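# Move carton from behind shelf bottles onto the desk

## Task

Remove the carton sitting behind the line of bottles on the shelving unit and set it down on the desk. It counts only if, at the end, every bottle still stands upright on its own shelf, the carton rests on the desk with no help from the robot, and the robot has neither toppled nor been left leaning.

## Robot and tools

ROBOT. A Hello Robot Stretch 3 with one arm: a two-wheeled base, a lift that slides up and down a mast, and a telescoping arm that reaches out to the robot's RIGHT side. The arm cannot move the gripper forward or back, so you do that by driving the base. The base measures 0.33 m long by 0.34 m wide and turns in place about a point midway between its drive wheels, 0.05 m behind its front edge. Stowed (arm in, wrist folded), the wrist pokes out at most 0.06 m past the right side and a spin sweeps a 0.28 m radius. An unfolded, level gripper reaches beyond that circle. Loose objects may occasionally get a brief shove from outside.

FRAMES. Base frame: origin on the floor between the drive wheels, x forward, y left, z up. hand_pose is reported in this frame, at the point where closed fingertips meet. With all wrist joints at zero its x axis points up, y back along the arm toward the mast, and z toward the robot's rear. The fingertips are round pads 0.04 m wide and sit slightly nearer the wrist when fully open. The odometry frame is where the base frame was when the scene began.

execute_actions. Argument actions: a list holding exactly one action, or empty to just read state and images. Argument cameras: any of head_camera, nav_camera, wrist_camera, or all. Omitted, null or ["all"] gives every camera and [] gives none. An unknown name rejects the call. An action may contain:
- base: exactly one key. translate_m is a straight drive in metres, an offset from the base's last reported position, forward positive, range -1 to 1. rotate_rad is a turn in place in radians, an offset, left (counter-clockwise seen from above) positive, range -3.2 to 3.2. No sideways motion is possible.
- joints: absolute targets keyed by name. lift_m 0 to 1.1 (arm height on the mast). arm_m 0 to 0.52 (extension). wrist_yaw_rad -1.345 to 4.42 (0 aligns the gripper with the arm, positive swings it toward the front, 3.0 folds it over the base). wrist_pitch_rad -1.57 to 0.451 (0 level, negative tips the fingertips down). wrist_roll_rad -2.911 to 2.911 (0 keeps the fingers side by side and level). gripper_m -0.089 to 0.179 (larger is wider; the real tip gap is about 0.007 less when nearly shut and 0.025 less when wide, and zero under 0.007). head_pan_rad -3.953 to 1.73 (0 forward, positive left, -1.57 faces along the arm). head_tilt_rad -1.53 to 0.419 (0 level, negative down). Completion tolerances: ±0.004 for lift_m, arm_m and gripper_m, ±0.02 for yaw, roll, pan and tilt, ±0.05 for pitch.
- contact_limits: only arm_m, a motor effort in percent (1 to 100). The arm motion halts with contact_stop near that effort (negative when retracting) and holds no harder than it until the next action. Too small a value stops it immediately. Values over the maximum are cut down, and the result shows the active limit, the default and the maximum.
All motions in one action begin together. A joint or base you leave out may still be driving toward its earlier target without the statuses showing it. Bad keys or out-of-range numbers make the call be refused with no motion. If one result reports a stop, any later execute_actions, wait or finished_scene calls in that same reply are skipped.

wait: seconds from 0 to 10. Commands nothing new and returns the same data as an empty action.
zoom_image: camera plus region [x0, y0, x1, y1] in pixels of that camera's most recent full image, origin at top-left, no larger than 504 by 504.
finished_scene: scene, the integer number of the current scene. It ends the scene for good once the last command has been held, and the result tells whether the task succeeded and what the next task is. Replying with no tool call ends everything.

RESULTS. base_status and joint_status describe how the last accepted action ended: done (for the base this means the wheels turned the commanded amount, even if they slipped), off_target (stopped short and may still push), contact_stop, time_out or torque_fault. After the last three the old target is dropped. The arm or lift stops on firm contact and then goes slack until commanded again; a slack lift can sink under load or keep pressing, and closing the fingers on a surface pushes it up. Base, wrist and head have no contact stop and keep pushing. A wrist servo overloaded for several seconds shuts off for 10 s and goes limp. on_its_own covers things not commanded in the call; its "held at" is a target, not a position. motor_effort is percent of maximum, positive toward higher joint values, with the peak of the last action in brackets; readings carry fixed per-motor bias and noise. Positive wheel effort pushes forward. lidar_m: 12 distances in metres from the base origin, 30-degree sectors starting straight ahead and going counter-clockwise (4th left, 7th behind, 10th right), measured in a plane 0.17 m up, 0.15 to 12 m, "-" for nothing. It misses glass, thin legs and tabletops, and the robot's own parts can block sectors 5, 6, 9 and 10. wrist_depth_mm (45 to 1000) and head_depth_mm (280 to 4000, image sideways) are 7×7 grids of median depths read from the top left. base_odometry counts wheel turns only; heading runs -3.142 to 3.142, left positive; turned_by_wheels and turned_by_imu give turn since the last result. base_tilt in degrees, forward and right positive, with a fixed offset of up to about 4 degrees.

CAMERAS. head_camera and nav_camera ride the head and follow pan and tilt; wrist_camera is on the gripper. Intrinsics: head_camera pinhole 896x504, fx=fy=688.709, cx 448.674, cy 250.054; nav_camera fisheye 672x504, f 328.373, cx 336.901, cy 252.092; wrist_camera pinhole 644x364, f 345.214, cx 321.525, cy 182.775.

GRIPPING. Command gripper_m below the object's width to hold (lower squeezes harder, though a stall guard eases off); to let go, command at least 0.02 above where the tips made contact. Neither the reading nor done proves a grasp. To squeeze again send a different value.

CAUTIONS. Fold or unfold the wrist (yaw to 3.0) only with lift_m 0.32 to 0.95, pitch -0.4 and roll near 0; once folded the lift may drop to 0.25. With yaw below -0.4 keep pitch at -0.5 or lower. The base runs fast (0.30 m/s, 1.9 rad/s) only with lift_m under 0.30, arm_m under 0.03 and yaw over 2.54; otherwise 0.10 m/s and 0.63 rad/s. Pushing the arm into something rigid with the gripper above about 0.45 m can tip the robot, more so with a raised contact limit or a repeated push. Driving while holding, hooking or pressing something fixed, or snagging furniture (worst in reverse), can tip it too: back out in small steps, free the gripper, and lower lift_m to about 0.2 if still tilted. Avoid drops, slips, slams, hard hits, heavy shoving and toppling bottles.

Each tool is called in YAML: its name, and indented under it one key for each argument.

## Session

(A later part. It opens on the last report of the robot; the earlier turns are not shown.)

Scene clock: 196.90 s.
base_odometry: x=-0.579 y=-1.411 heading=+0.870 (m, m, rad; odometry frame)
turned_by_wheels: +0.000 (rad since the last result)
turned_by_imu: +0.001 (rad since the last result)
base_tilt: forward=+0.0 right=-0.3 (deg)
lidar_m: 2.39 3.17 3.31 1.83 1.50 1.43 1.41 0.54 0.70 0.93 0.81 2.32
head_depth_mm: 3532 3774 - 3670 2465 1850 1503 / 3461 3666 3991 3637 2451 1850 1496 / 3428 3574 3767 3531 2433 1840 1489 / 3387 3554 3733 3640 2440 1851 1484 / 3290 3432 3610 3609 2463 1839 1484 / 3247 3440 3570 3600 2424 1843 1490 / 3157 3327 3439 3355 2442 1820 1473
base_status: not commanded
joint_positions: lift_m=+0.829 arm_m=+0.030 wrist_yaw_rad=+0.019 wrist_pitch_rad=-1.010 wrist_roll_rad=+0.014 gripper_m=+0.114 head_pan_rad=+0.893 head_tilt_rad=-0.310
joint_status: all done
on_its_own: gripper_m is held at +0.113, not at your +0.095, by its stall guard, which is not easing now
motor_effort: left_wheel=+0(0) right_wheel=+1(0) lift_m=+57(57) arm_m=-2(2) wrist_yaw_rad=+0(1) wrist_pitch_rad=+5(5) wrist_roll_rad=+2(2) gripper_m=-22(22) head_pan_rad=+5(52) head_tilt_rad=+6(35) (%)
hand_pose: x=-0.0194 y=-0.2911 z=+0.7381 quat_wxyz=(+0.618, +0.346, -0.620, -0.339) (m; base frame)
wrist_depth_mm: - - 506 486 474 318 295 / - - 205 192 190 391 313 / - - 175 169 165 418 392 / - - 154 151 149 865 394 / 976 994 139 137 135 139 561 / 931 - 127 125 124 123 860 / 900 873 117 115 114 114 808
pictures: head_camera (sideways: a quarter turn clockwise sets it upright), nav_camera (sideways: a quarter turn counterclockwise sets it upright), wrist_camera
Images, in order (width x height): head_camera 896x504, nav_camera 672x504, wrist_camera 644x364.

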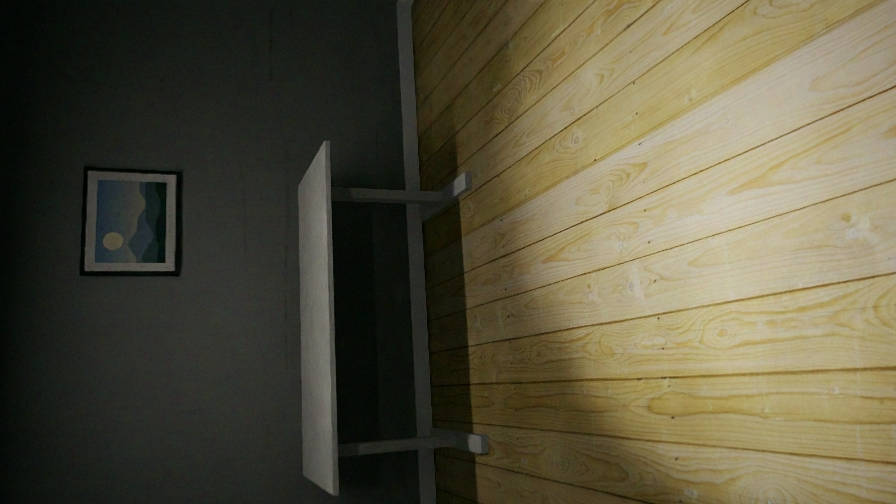

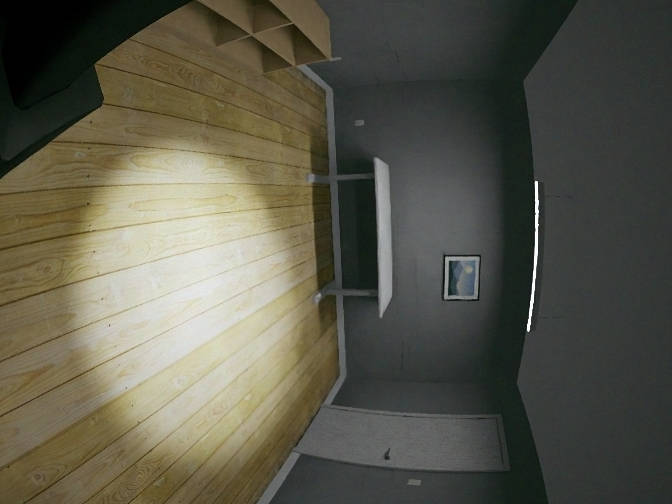

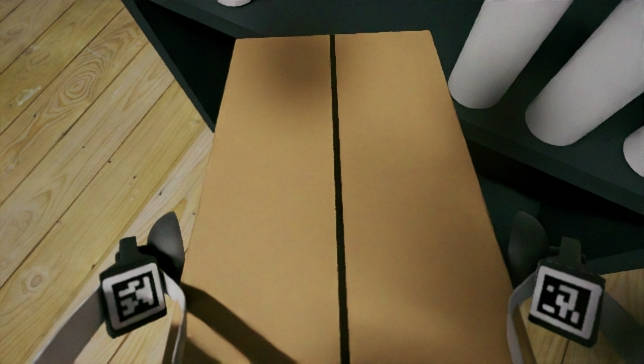

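execute_actions:
  actions:
    - {"base":{"rotate_rad":1.02},"joints":{"head_pan_rad":0,"head_tilt_rad":-0.6}}
  cameras: []

execute_actions:
  actions:
    - {"base":{"translate_m":1.0},"joints":{"lift_m":1.06}}
  cameras: []

execute_actions:
  actions:
    - {"base":{"translate_m":1.0}}

Scene clock: 206.63 s.
base_odometry: x=-0.579 y=-1.411 heading=+1.890 (m, m, rad; odometry frame)
turned_by_wheels: +1.020 (rad since the last result)
turned_by_imu: +1.004 (rad since the last result)
base_tilt: forward=+0.0 right=-0.3 (deg)
lidar_m: 3.32 1.82 1.37 1.43 1.46 0.54 0.62 0.96 0.81 2.31 2.37 3.08
head_depth_mm: 3304 3641 2856 2146 1716 1441 1238 / 3228 3568 2833 2128 1727 1439 1229 / 3190 3621 2799 2136 1716 1437 1237 / 3225 3578 2812 2129 1706 1443 1234 / 3163 3460 2838 2119 1709 1428 1231 / 3118 3559 2808 2117 1720 1442 1235 / 3255 3533 2790 2144 1704 1434 1228
base_status: done
joint_positions: lift_m=+0.829 arm_m=+0.030 wrist_yaw_rad=+0.019 wrist_pitch_rad=-1.010 wrist_roll_rad=+0.014 gripper_m=+0.114 head_pan_rad=+0.007 head_tilt_rad=-0.592
joint_status: all done
on_its_own: gripper_m is held at +0.113, not at your +0.095, by its stall guard, which is not easing now
motor_effort: left_wheel=+0(3) right_wheel=+2(6) lift_m=+57(57) arm_m=-2(2) wrist_yaw_rad=+1(1) wrist_pitch_rad=+5(5) wrist_roll_rad=+2(2) gripper_m=-22(22) head_pan_rad=-5(54) head_tilt_rad=-5(35) (%)
hand_pose: x=-0.0194 y=-0.2911 z=+0.7381 quat_wxyz=(+0.618, +0.346, -0.620, -0.339) (m; base frame)
wrist_depth_mm: - - - - - - - / - - 204 190 186 - 670 / - - 175 168 166 997 823 / - - 154 151 149 913 866 / 988 972 138 137 135 139 834 / 925 - 126 126 123 122 782 / 883 862 117 115 114 114 742
pictures: none
No camera images: the call's "cameras" was empty. Leave "cameras" out to get every camera's image.

Scene clock: 217.87 s.
base_odometry: x=-0.893 y=-0.462 heading=+1.890 (m, m, rad; odometry frame)
turned_by_wheels: +0.000 (rad since the last result)
turned_by_imu: +0.008 (rad since the last result)
base_tilt: forward=+0.0 right=-0.3 (deg)
lidar_m: 2.35 2.23 1.20 1.09 1.52 2.01 1.51 1.60 2.38 2.26 2.31 2.49
head_depth_mm: 2452 2315 2675 2138 1712 1446 1245 / 2427 2328 2804 2132 1717 1419 1237 / 2421 2326 2793 2160 1720 1438 1236 / 2430 2299 2823 2117 1723 1435 1235 / 2409 2298 2774 2141 1727 1426 1230 / 2403 2292 2663 2123 1709 1431 1235 / 2386 2602 2808 2129 1709 1431 1230
base_status: done
joint_positions: lift_m=+1.059 arm_m=+0.030 wrist_yaw_rad=+0.019 wrist_pitch_rad=-1.010 wrist_roll_rad=+0.014 gripper_m=+0.114 head_pan_rad=+0.007 head_tilt_rad=-0.592
joint_status: all done
on_its_own: gripper_m is held at +0.113, not at your +0.095, by its stall guard, which is not easing now
motor_effort: left_wheel=+0(3) right_wheel=+1(8) lift_m=+58(58) arm_m=-2(2) wrist_yaw_rad=+0(0) wrist_pitch_rad=+5(5) wrist_roll_rad=+2(2) gripper_m=-20(22) head_pan_rad=-5(5) head_tilt_rad=-4(5) (%)
hand_pose: x=-0.0194 y=-0.2910 z=+0.9681 quat_wxyz=(+0.618, +0.346, -0.620, -0.339) (m; base frame)
wrist_depth_mm: - - - - - - - / - - 204 190 188 - - / - - 174 168 166 - - / - - 154 151 149 - - / - - 139 137 135 139 - / - - 127 125 124 123 - / - - 117 116 114 114 -
pictures: none
No camera images: the call's "cameras" was empty. Leave "cameras" out to get every camera's image.

Scene clock: 229.10 s.
base_odometry: x=-1.206 y=+0.488 heading=+1.890 (m, m, rad; odometry frame)
turned_by_wheels: +0.000 (rad since the last result)
turned_by_imu: +0.008 (rad since the last result)
base_tilt: forward=+0.1 right=-0.3 (deg)
lidar_m: 1.79 1.39 1.61 1.15 1.57 1.56 2.50 2.54 2.33 2.19 2.26 1.58
head_depth_mm: 1559 1670 1259 2100 1717 1434 1236 / 1564 1678 1254 2114 1702 1439 1242 / 1546 1667 1250 2094 1719 1440 1232 / 1553 1672 1250 2054 1705 1437 1230 / 1531 1662 1243 2075 1718 1428 1231 / 1536 1636 1243 2047 1705 1419 1231 / 1524 1638 1237 1980 1706 1434 1228
base_status: done
joint_positions: lift_m=+1.059 arm_m=+0.030 wrist_yaw_rad=+0.019 wrist_pitch_rad=-1.010 wrist_roll_rad=+0.014 gripper_m=+0.114 head_pan_rad=+0.007 head_tilt_rad=-0.592
joint_status: not commanded
on_its_own: gripper_m is held at +0.113, not at your +0.095, by its stall guard, which is not easing now
motor_effort: left_wheel=+0(3) right_wheel=+2(6) lift_m=+58(57) arm_m=-2(2) wrist_yaw_rad=+1(0) wrist_pitch_rad=+5(6) wrist_roll_rad=+2(1) gripper_m=-23(22) head_pan_rad=-5(6) head_tilt_rad=-5(5) (%)
hand_pose: x=-0.0194 y=-0.2910 z=+0.9681 quat_wxyz=(+0.618, +0.346, -0.620, -0.339) (m; base frame)
wrist_depth_mm: - - - - - - - / - - 203 191 188 - - / - - 175 169 165 - - / - - 155 151 148 - - / - - 139 137 135 139 - / - - 127 125 124 122 - / - - 117 115 114 114 -
pictures: head_camera (sideways: a quarter turn clockwise sets it upright), nav_camera (sideways: a quarter turn counterclockwise sets it upright), wrist_camera
Images, in order (width x height): head_camera 896x504, nav_camera 672x504, wrist_camera 644x364.

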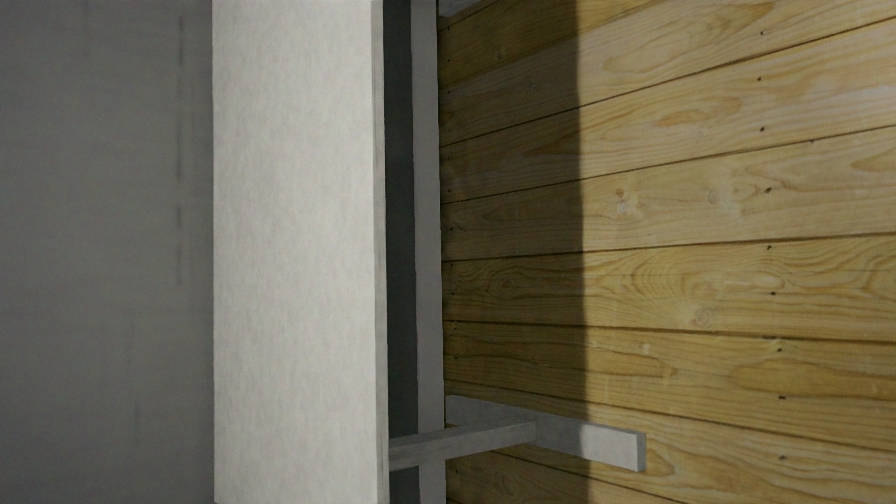

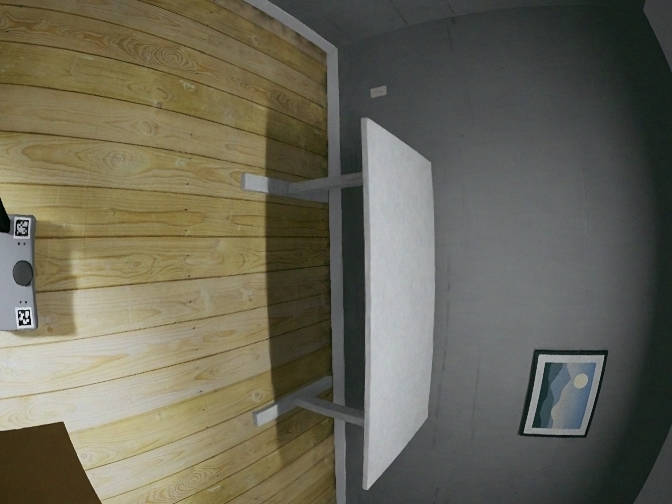

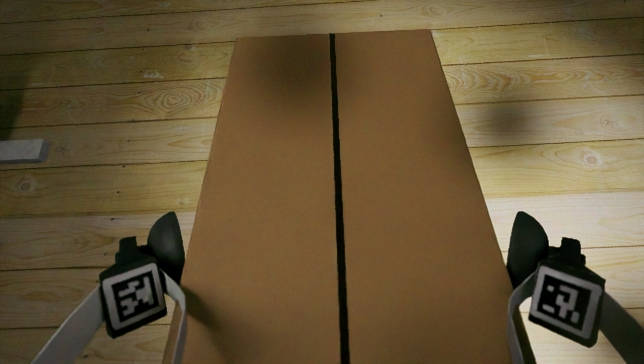

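execute_actions:
  actions:
    - {"base":{"translate_m":0.47},"joints":{"lift_m":1.09}}
  cameras: []

execute_actions:
  actions:
    - {"base":{"rotate_rad":1.62},"joints":{"head_pan_rad":-1.57,"head_tilt_rad":-0.7}}
  cameras: ["nav_camera"]

execute_actions:
  actions:
    - {"joints":{"arm_m":0.5},"contact_limits":{"arm_m":14}}
  cameras: []

execute_actions:
  actions:
    - {"joints":{"lift_m":1.01}}

Scene clock: 240.97 s.
base_odometry: x=-1.354 y=+0.934 heading=+1.889 (m, m, rad; odometry frame)
turned_by_wheels: +0.000 (rad since the last result)
turned_by_imu: +0.004 (rad since the last result)
base_tilt: forward=+0.0 right=-0.3 (deg)
lidar_m: 1.33 0.95 1.63 1.55 1.21 1.92 2.97 3.26 2.30 2.18 1.98 1.20
head_depth_mm: 1147 1279 1258 953 809 1442 1237 / 1140 1269 1255 948 785 1446 1234 / 1138 1261 1258 946 783 1434 1236 / 1127 1253 1250 943 781 1433 1234 / 1132 1252 1240 944 782 1432 1224 / 1126 1246 1244 940 781 1435 1229 / 1119 1238 1239 936 778 1367 1222
base_status: done
joint_positions: lift_m=+1.089 arm_m=+0.030 wrist_yaw_rad=+0.019 wrist_pitch_rad=-1.010 wrist_roll_rad=+0.014 gripper_m=+0.114 head_pan_rad=+0.007 head_tilt_rad=-0.592
joint_status: all done
on_its_own: gripper_m is held at +0.113, not at your +0.095, by its stall guard, which is not easing now
motor_effort: left_wheel=-1(3) right_wheel=+2(6) lift_m=+58(61) arm_m=-2(2) wrist_yaw_rad=+1(1) wrist_pitch_rad=+5(5) wrist_roll_rad=+2(2) gripper_m=-22(23) head_pan_rad=-5(5) head_tilt_rad=-5(5) (%)
hand_pose: x=-0.0194 y=-0.2910 z=+0.9981 quat_wxyz=(+0.618, +0.346, -0.620, -0.339) (m; base frame)
wrist_depth_mm: - - - - - - - / - - 203 190 187 - - / - - 175 169 165 - - / - - 154 151 149 - - / - - 138 137 135 139 - / - - 127 125 124 122 - / - - 117 115 114 114 -
pictures: none
No camera images: the call's "cameras" was empty. Leave "cameras" out to get every camera's image.

Scene clock: 244.47 s.
base_odometry: x=-1.354 y=+0.934 heading=-2.774 (m, m, rad; odometry frame)
turned_by_wheels: +1.620 (rad since the last result)
turned_by_imu: +1.595 (rad since the last result)
base_tilt: forward=+0.0 right=-0.3 (deg)
lidar_m: 1.32 1.22 1.92 2.97 3.13 2.27 2.18 1.90 1.20 1.33 0.95 1.61
head_depth_mm: - - - 817 1516 1329 1164 / - - - - - - 308 / - - - - - - 307 / 1171 1264 1004 - 300 - 305 / 1164 1273 1039 784 311 - 316 / 1159 1263 1034 833 1532 1350 1178 / 1168 1259 1032 834 1415 1322 1184
base_status: done
joint_positions: lift_m=+1.089 arm_m=+0.030 wrist_yaw_rad=+0.019 wrist_pitch_rad=-1.010 wrist_roll_rad=+0.014 gripper_m=+0.114 head_pan_rad=-1.563 head_tilt_rad=-0.691
joint_status: all done
on_its_own: gripper_m is held at +0.113, not at your +0.095, by its stall guard, which is not easing now
motor_effort: left_wheel=+0(4) right_wheel=+2(6) lift_m=+58(58) arm_m=-2(2) wrist_yaw_rad=+1(0) wrist_pitch_rad=+5(5) wrist_roll_rad=+2(2) gripper_m=-22(21) head_pan_rad=-5(53) head_tilt_rad=-6(20) (%)
hand_pose: x=-0.0194 y=-0.2911 z=+0.9981 quat_wxyz=(+0.618, +0.346, -0.620, -0.339) (m; base frame)
wrist_depth_mm: 615 595 596 571 574 573 547 / 569 563 202 190 188 529 514 / - - 175 169 165 - - / - - 153 151 148 - - / - - 138 137 135 139 - / - - 127 125 123 123 - / - - 116 115 114 114 -
pictures: nav_camera (sideways: a quarter turn counterclockwise sets it upright)
Images, in order (width x height): nav_camera 672x504.

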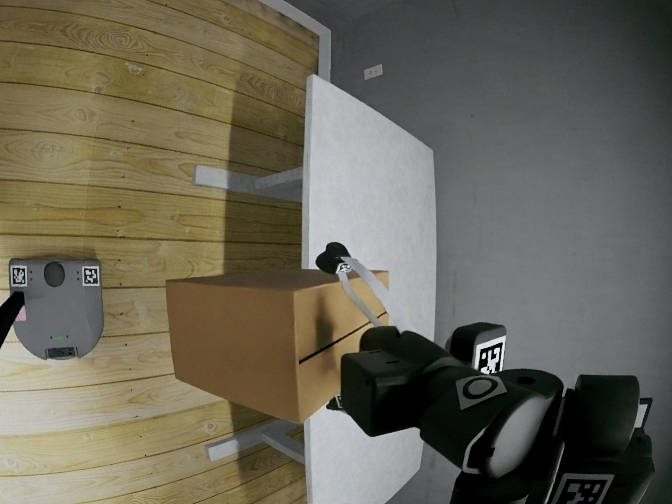

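Scene clock: 249.10 s.
base_odometry: x=-1.354 y=+0.934 heading=-2.774 (m, m, rad; odometry frame)
turned_by_wheels: +0.000 (rad since the last result)
turned_by_imu: +0.001 (rad since the last result)
base_tilt: forward=+0.0 right=-0.4 (deg)
lidar_m: 1.32 1.21 1.92 2.97 3.11 2.27 2.18 1.89 1.20 1.33 0.96 1.61
head_depth_mm: 1162 1275 1046 835 1508 1360 1189 / 1161 1269 1043 838 1507 1362 1175 / 1167 624 684 835 1501 1353 1184 / 1169 622 664 834 1542 1349 1180 / 1163 1260 1040 830 1530 1352 1179 / 1157 1257 1036 833 1531 1344 1183 / 1158 1260 1035 827 1413 1312 1180
base_status: not commanded
joint_positions: lift_m=+1.089 arm_m=+0.500 wrist_yaw_rad=+0.019 wrist_pitch_rad=-1.010 wrist_roll_rad=+0.014 gripper_m=+0.114 head_pan_rad=-1.563 head_tilt_rad=-0.691
joint_status: all done
on_its_own: gripper_m is held at +0.113, not at your +0.095, by its stall guard, which is not easing now
motor_effort: left_wheel=+0(1) right_wheel=+2(3) lift_m=+57(57) arm_m=+3(3) wrist_yaw_rad=+0(1) wrist_pitch_rad=+6(5) wrist_roll_rad=+2(2) gripper_m=-22(23) head_pan_rad=-5(5) head_tilt_rad=-6(6) (%)
contact_limits: arm_m 14 (drawing in: default 19, maximum 32; extending or still: default 27, maximum 44)
hand_pose: x=-0.0194 y=-0.7605 z=+0.9981 quat_wxyz=(+0.618, +0.346, -0.620, -0.339) (m; base frame)
wrist_depth_mm: 616 603 582 578 566 551 548 / 556 567 203 189 187 525 503 / 523 521 175 168 165 497 485 / 499 491 155 150 149 467 459 / 470 466 139 137 135 139 425 / 448 - 127 125 124 123 414 / 423 416 116 115 114 114 392
pictures: none
No camera images: the call's "cameras" was empty. Leave "cameras" out to get every camera's image.

Scene clock: 250.67 s.
base_odometry: x=-1.354 y=+0.934 heading=-2.774 (m, m, rad; odometry frame)
turned_by_wheels: +0.000 (rad since the last result)
turned_by_imu: +0.000 (rad since the last result)
base_tilt: forward=+0.0 right=-0.3 (deg)
lidar_m: 1.32 1.22 1.92 2.97 3.09 2.29 2.17 1.89 1.20 1.33 0.95 1.61
head_depth_mm: - 1273 1042 840 1514 1352 1185 / 1178 1268 1046 836 1506 1354 1187 / - 1274 702 812 1506 1354 1187 / 1145 859 682 792 1536 1342 1184 / 1156 1267 1040 832 1536 1351 1186 / 1160 1258 1035 830 1527 1346 1188 / 1165 1254 1035 832 1417 1322 1179
base_status: not commanded
joint_positions: lift_m=+1.011 arm_m=+0.500 wrist_yaw_rad=+0.019 wrist_pitch_rad=-1.010 wrist_roll_rad=+0.014 gripper_m=+0.114 head_pan_rad=-1.563 head_tilt_rad=-0.691
joint_status: all done
on_its_own: gripper_m is held at +0.113, not at your +0.095, by its stall guard, which is not easing now
motor_effort: left_wheel=-1(1) right_wheel=+2(2) lift_m=+15(55) arm_m=+3(3) wrist_yaw_rad=+1(0) wrist_pitch_rad=+5(5) wrist_roll_rad=+2(2) gripper_m=-22(23) head_pan_rad=-5(5) head_tilt_rad=-6(6) (%)
hand_pose: x=-0.0194 y=-0.7605 z=+0.9196 quat_wxyz=(+0.618, +0.346, -0.620, -0.339) (m; base frame)
wrist_depth_mm: 498 488 479 480 467 454 445 / 469 456 204 190 189 433 427 / 430 431 175 169 165 408 399 / 407 405 154 151 148 380 376 / 387 384 139 137 135 140 358 / 365 - 127 125 124 123 340 / 349 340 117 116 114 114 322
pictures: head_camera (sideways: a quarter turn clockwise sets it upright), nav_camera (sideways: a quarter turn counterclockwise sets it upright), wrist_camera
Images, in order (width x height): head_camera 896x504, nav_camera 672x504, wrist_camera 644x364.

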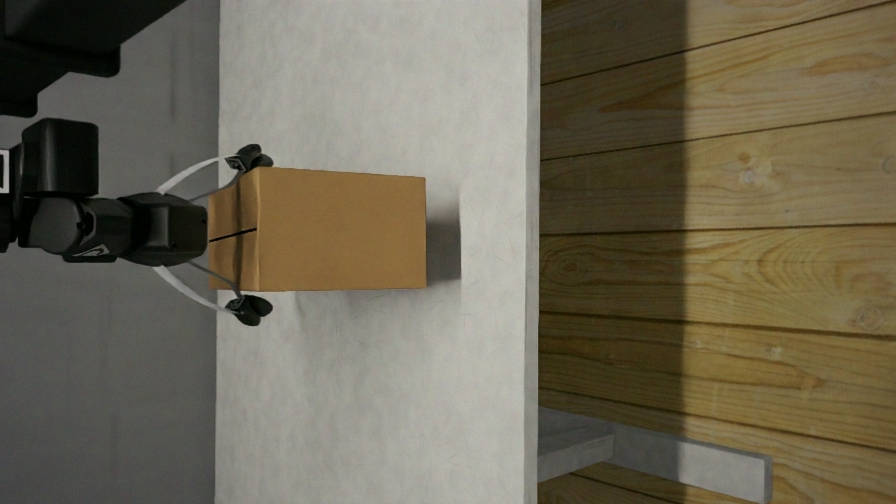

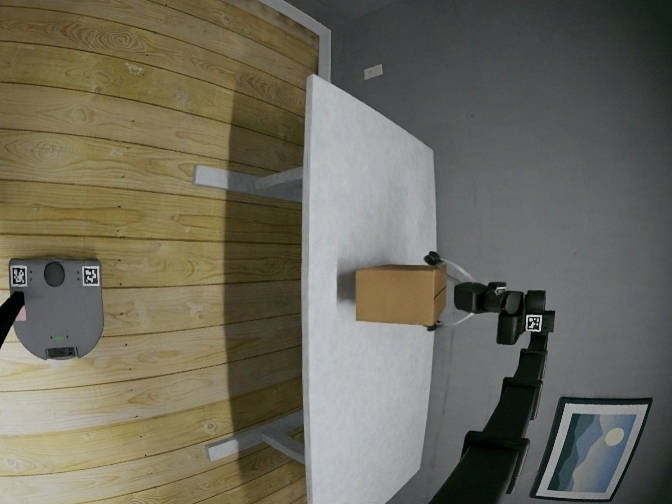

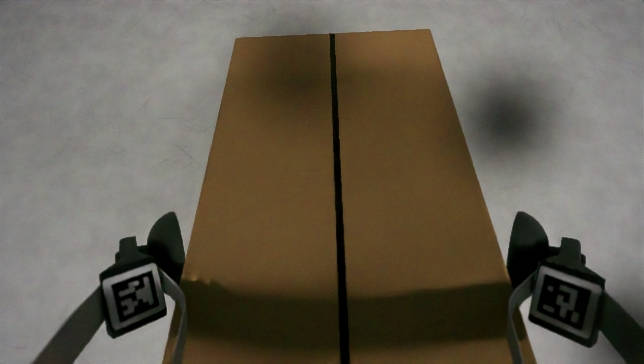

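Equivalent to lift .824 earlier; flat at ≈0.955.

execute_actions:
  actions:
    - {"joints":{"lift_m":0.985}}
  cameras: []

execute_actions:
  actions:
    - {"joints":{"lift_m":0.957}}
  cameras: []

execute_actions:
  actions:
    - {"joints":{"gripper_m":0.175}}
  cameras: []

execute_actions:
  actions:
    - {"joints":{"lift_m":1.05,"head_pan_rad":1.5,"head_tilt_rad":-0.3}}

Scene clock: 256.57 s.
base_odometry: x=-1.354 y=+0.934 heading=-2.774 (m, m, rad; odometry frame)
turned_by_wheels: +0.000 (rad since the last result)
turned_by_imu: +0.001 (rad since the last result)
base_tilt: forward=+0.0 right=-0.4 (deg)
lidar_m: 1.32 1.21 1.92 2.96 3.10 2.28 2.18 1.89 1.20 1.33 0.95 1.61
head_depth_mm: - 1266 1049 838 1501 1351 1188 / 1197 1272 1048 837 1517 1359 1183 / - 1260 724 788 1501 1349 1185 / 1157 1239 699 769 1536 1352 1184 / 1163 1261 1037 830 1546 1343 1189 / 1162 1259 1037 833 1534 1352 1176 / 1161 1257 1032 826 1430 1322 1179
base_status: not commanded
joint_positions: lift_m=+0.986 arm_m=+0.500 wrist_yaw_rad=+0.019 wrist_pitch_rad=-1.010 wrist_roll_rad=+0.014 gripper_m=+0.114 head_pan_rad=-1.563 head_tilt_rad=-0.691
joint_status: all done
on_its_own: gripper_m is held at +0.113, not at your +0.095, by its stall guard, which is not easing now
motor_effort: left_wheel=+0(0) right_wheel=+2(2) lift_m=+15(14) arm_m=+3(3) wrist_yaw_rad=+1(1) wrist_pitch_rad=+5(6) wrist_roll_rad=+2(2) gripper_m=-22(21) head_pan_rad=-5(5) head_tilt_rad=-6(6) (%)
hand_pose: x=-0.0194 y=-0.7605 z=+0.8946 quat_wxyz=(+0.618, +0.346, -0.620, -0.339) (m; base frame)
wrist_depth_mm: 465 455 445 207 425 423 421 / 432 423 196 184 182 403 399 / 401 393 171 165 162 377 370 / 382 375 152 149 147 353 352 / 359 358 138 136 134 136 335 / 339 - 127 126 124 123 319 / 322 309 117 116 114 114 299
pictures: none
No camera images: the call's "cameras" was empty. Leave "cameras" out to get every camera's image.

Scene clock: 257.60 s.
base_odometry: x=-1.354 y=+0.934 heading=-2.774 (m, m, rad; odometry frame)
turned_by_wheels: +0.000 (rad since the last result)
turned_by_imu: +0.000 (rad since the last result)
base_tilt: forward=+0.0 right=-0.4 (deg)
lidar_m: 1.32 1.22 1.92 2.97 3.11 2.28 2.18 1.90 1.20 1.33 0.95 1.61
head_depth_mm: 1141 - 1012 834 1499 1359 1188 / - 1280 1042 837 1511 1342 1193 / - 1285 746 810 1496 1354 1190 / 1147 1260 732 789 1532 1351 1185 / 1159 1267 1039 831 1526 1351 1177 / 1156 1261 1038 830 1532 1346 1172 / 1162 1254 1030 829 1422 1325 1183
base_status: not commanded
joint_positions: lift_m=+0.958 arm_m=+0.500 wrist_yaw_rad=+0.019 wrist_pitch_rad=-1.010 wrist_roll_rad=+0.014 gripper_m=+0.114 head_pan_rad=-1.563 head_tilt_rad=-0.691
joint_status: all done
on_its_own: gripper_m is held at +0.113, not at your +0.095, by its stall guard, which is not easing now
motor_effort: left_wheel=+0(0) right_wheel=+1(1) lift_m=+14(15) arm_m=+3(2) wrist_yaw_rad=+0(0) wrist_pitch_rad=+6(6) wrist_roll_rad=+2(2) gripper_m=-23(22) head_pan_rad=-5(5) head_tilt_rad=-6(5) (%)
hand_pose: x=-0.0194 y=-0.7605 z=+0.8666 quat_wxyz=(+0.618, +0.346, -0.620, -0.339) (m; base frame)
wrist_depth_mm: 421 418 174 169 165 395 384 / 393 390 161 157 154 366 360 / 366 368 150 147 145 338 337 / 346 341 140 139 137 320 315 / 328 329 132 131 129 129 307 / 310 - 125 123 123 121 292 / 299 291 119 118 116 116 272
pictures: none
No camera images: the call's "cameras" was empty. Leave "cameras" out to get every camera's image.

Scene clock: 258.73 s.
base_odometry: x=-1.354 y=+0.934 heading=-2.774 (m, m, rad; odometry frame)
turned_by_wheels: +0.000 (rad since the last result)
turned_by_imu: +0.000 (rad since the last result)
base_tilt: forward=+0.0 right=-0.3 (deg)
lidar_m: 1.33 1.22 1.92 2.97 3.10 2.28 2.18 1.89 1.20 1.33 0.95 1.61
head_depth_mm: 1142 - 1010 835 1510 1356 1190 / - 1284 1045 837 1511 1351 1186 / - 1283 768 811 1501 1354 1184 / 1153 1263 738 788 1542 1355 1179 / 1166 1263 1038 837 1527 1352 1186 / 1156 1261 1039 829 1527 1352 1181 / 1157 1263 1038 835 1431 1320 1181
base_status: not commanded
joint_positions: lift_m=+0.958 arm_m=+0.500 wrist_yaw_rad=+0.019 wrist_pitch_rad=-1.009 wrist_roll_rad=+0.014 gripper_m=+0.175 head_pan_rad=-1.563 head_tilt_rad=-0.691
joint_status: all done
motor_effort: left_wheel=+0(0) right_wheel=+2(2) lift_m=+15(15) arm_m=+3(3) wrist_yaw_rad=+0(0) wrist_pitch_rad=+5(6) wrist_roll_rad=+2(2) gripper_m=+0(98) head_pan_rad=-5(4) head_tilt_rad=-6(6) (%)
hand_pose: x=-0.0194 y=-0.7607 z=+0.8667 quat_wxyz=(+0.618, +0.345, -0.620, -0.339) (m; base frame)
wrist_depth_mm: 423 420 174 170 166 395 390 / 401 386 162 157 156 363 364 / 369 370 151 149 147 345 339 / 347 343 142 140 138 323 321 / 330 327 134 133 131 217 309 / 314 305 127 126 124 125 - / 293 291 121 120 118 118 272
pictures: none
No camera images: the call's "cameras" was empty. Leave "cameras" out to get every camera's image.

Scene clock: 260.80 s.
base_odometry: x=-1.354 y=+0.934 heading=-2.774 (m, m, rad; odometry frame)
turned_by_wheels: +0.000 (rad since the last result)
turned_by_imu: +0.000 (rad since the last result)
base_tilt: forward=+0.0 right=-0.3 (deg)
lidar_m: 1.33 1.22 1.92 2.96 3.12 2.28 2.17 1.89 1.20 1.33 0.95 1.61
head_depth_mm: 3073 3234 3453 3461 2457 1869 1484 / 3058 3247 3449 3592 2465 1861 1491 / 2996 3227 3398 3544 2477 1851 1484 / 2898 3059 3258 3396 2440 1850 1485 / 2942 3137 3273 3413 2435 1843 1482 / 2895 3098 3272 3428 2433 1842 1481 / 2874 3028 3211 3373 2449 1836 1475
base_status: not commanded
joint_positions: lift_m=+1.049 arm_m=+0.500 wrist_yaw_rad=+0.019 wrist_pitch_rad=-1.009 wrist_roll_rad=+0.014 gripper_m=+0.175 head_pan_rad=+1.493 head_tilt_rad=-0.310
joint_status: all done
motor_effort: left_wheel=-1(1) right_wheel=+1(2) lift_m=+56(59) arm_m=+3(2) wrist_yaw_rad=+0(0) wrist_pitch_rad=+5(5) wrist_roll_rad=+2(2) gripper_m=+0(0) head_pan_rad=+5(52) head_tilt_rad=+6(37) (%)
hand_pose: x=-0.0194 y=-0.7607 z=+0.9582 quat_wxyz=(+0.618, +0.345, -0.620, -0.339) (m; base frame)
wrist_depth_mm: 550 542 528 528 519 506 497 / 515 505 504 499 482 478 468 / 480 484 468 254 257 455 442 / 455 450 434 235 240 430 417 / 430 426 411 227 227 401 395 / 401 396 392 214 214 380 - / 378 376 369 206 203 367 357
pictures: head_camera (sideways: a quarter turn clockwise sets it upright), nav_camera (sideways: a quarter turn counterclockwise sets it upright), wrist_camera
Images, in order (width x height): head_camera 896x504, nav_camera 672x504, wrist_camera 644x364.

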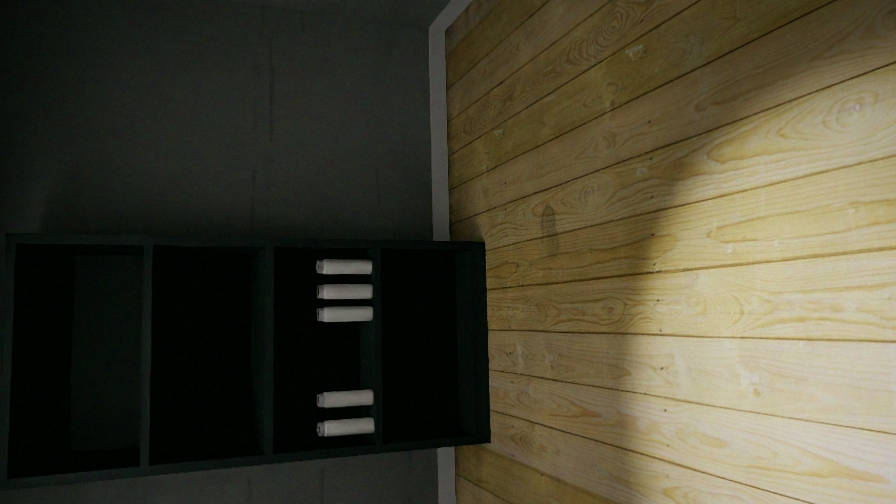

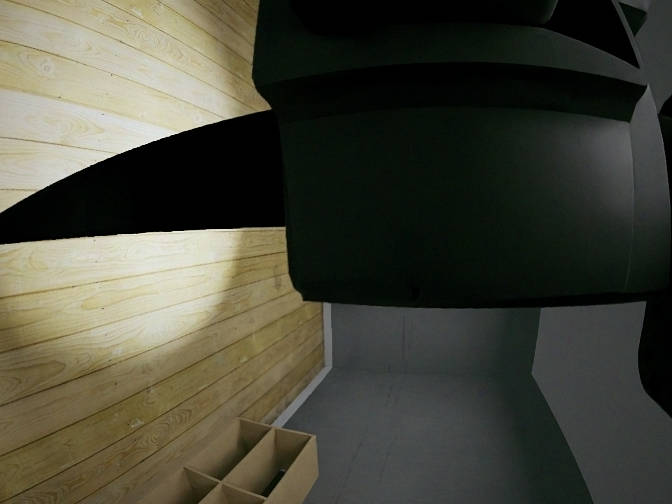

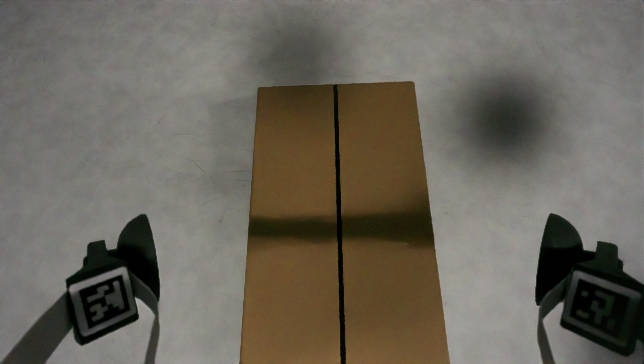

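finished_scene:
  scene: 1

The scene is finished: the task was done.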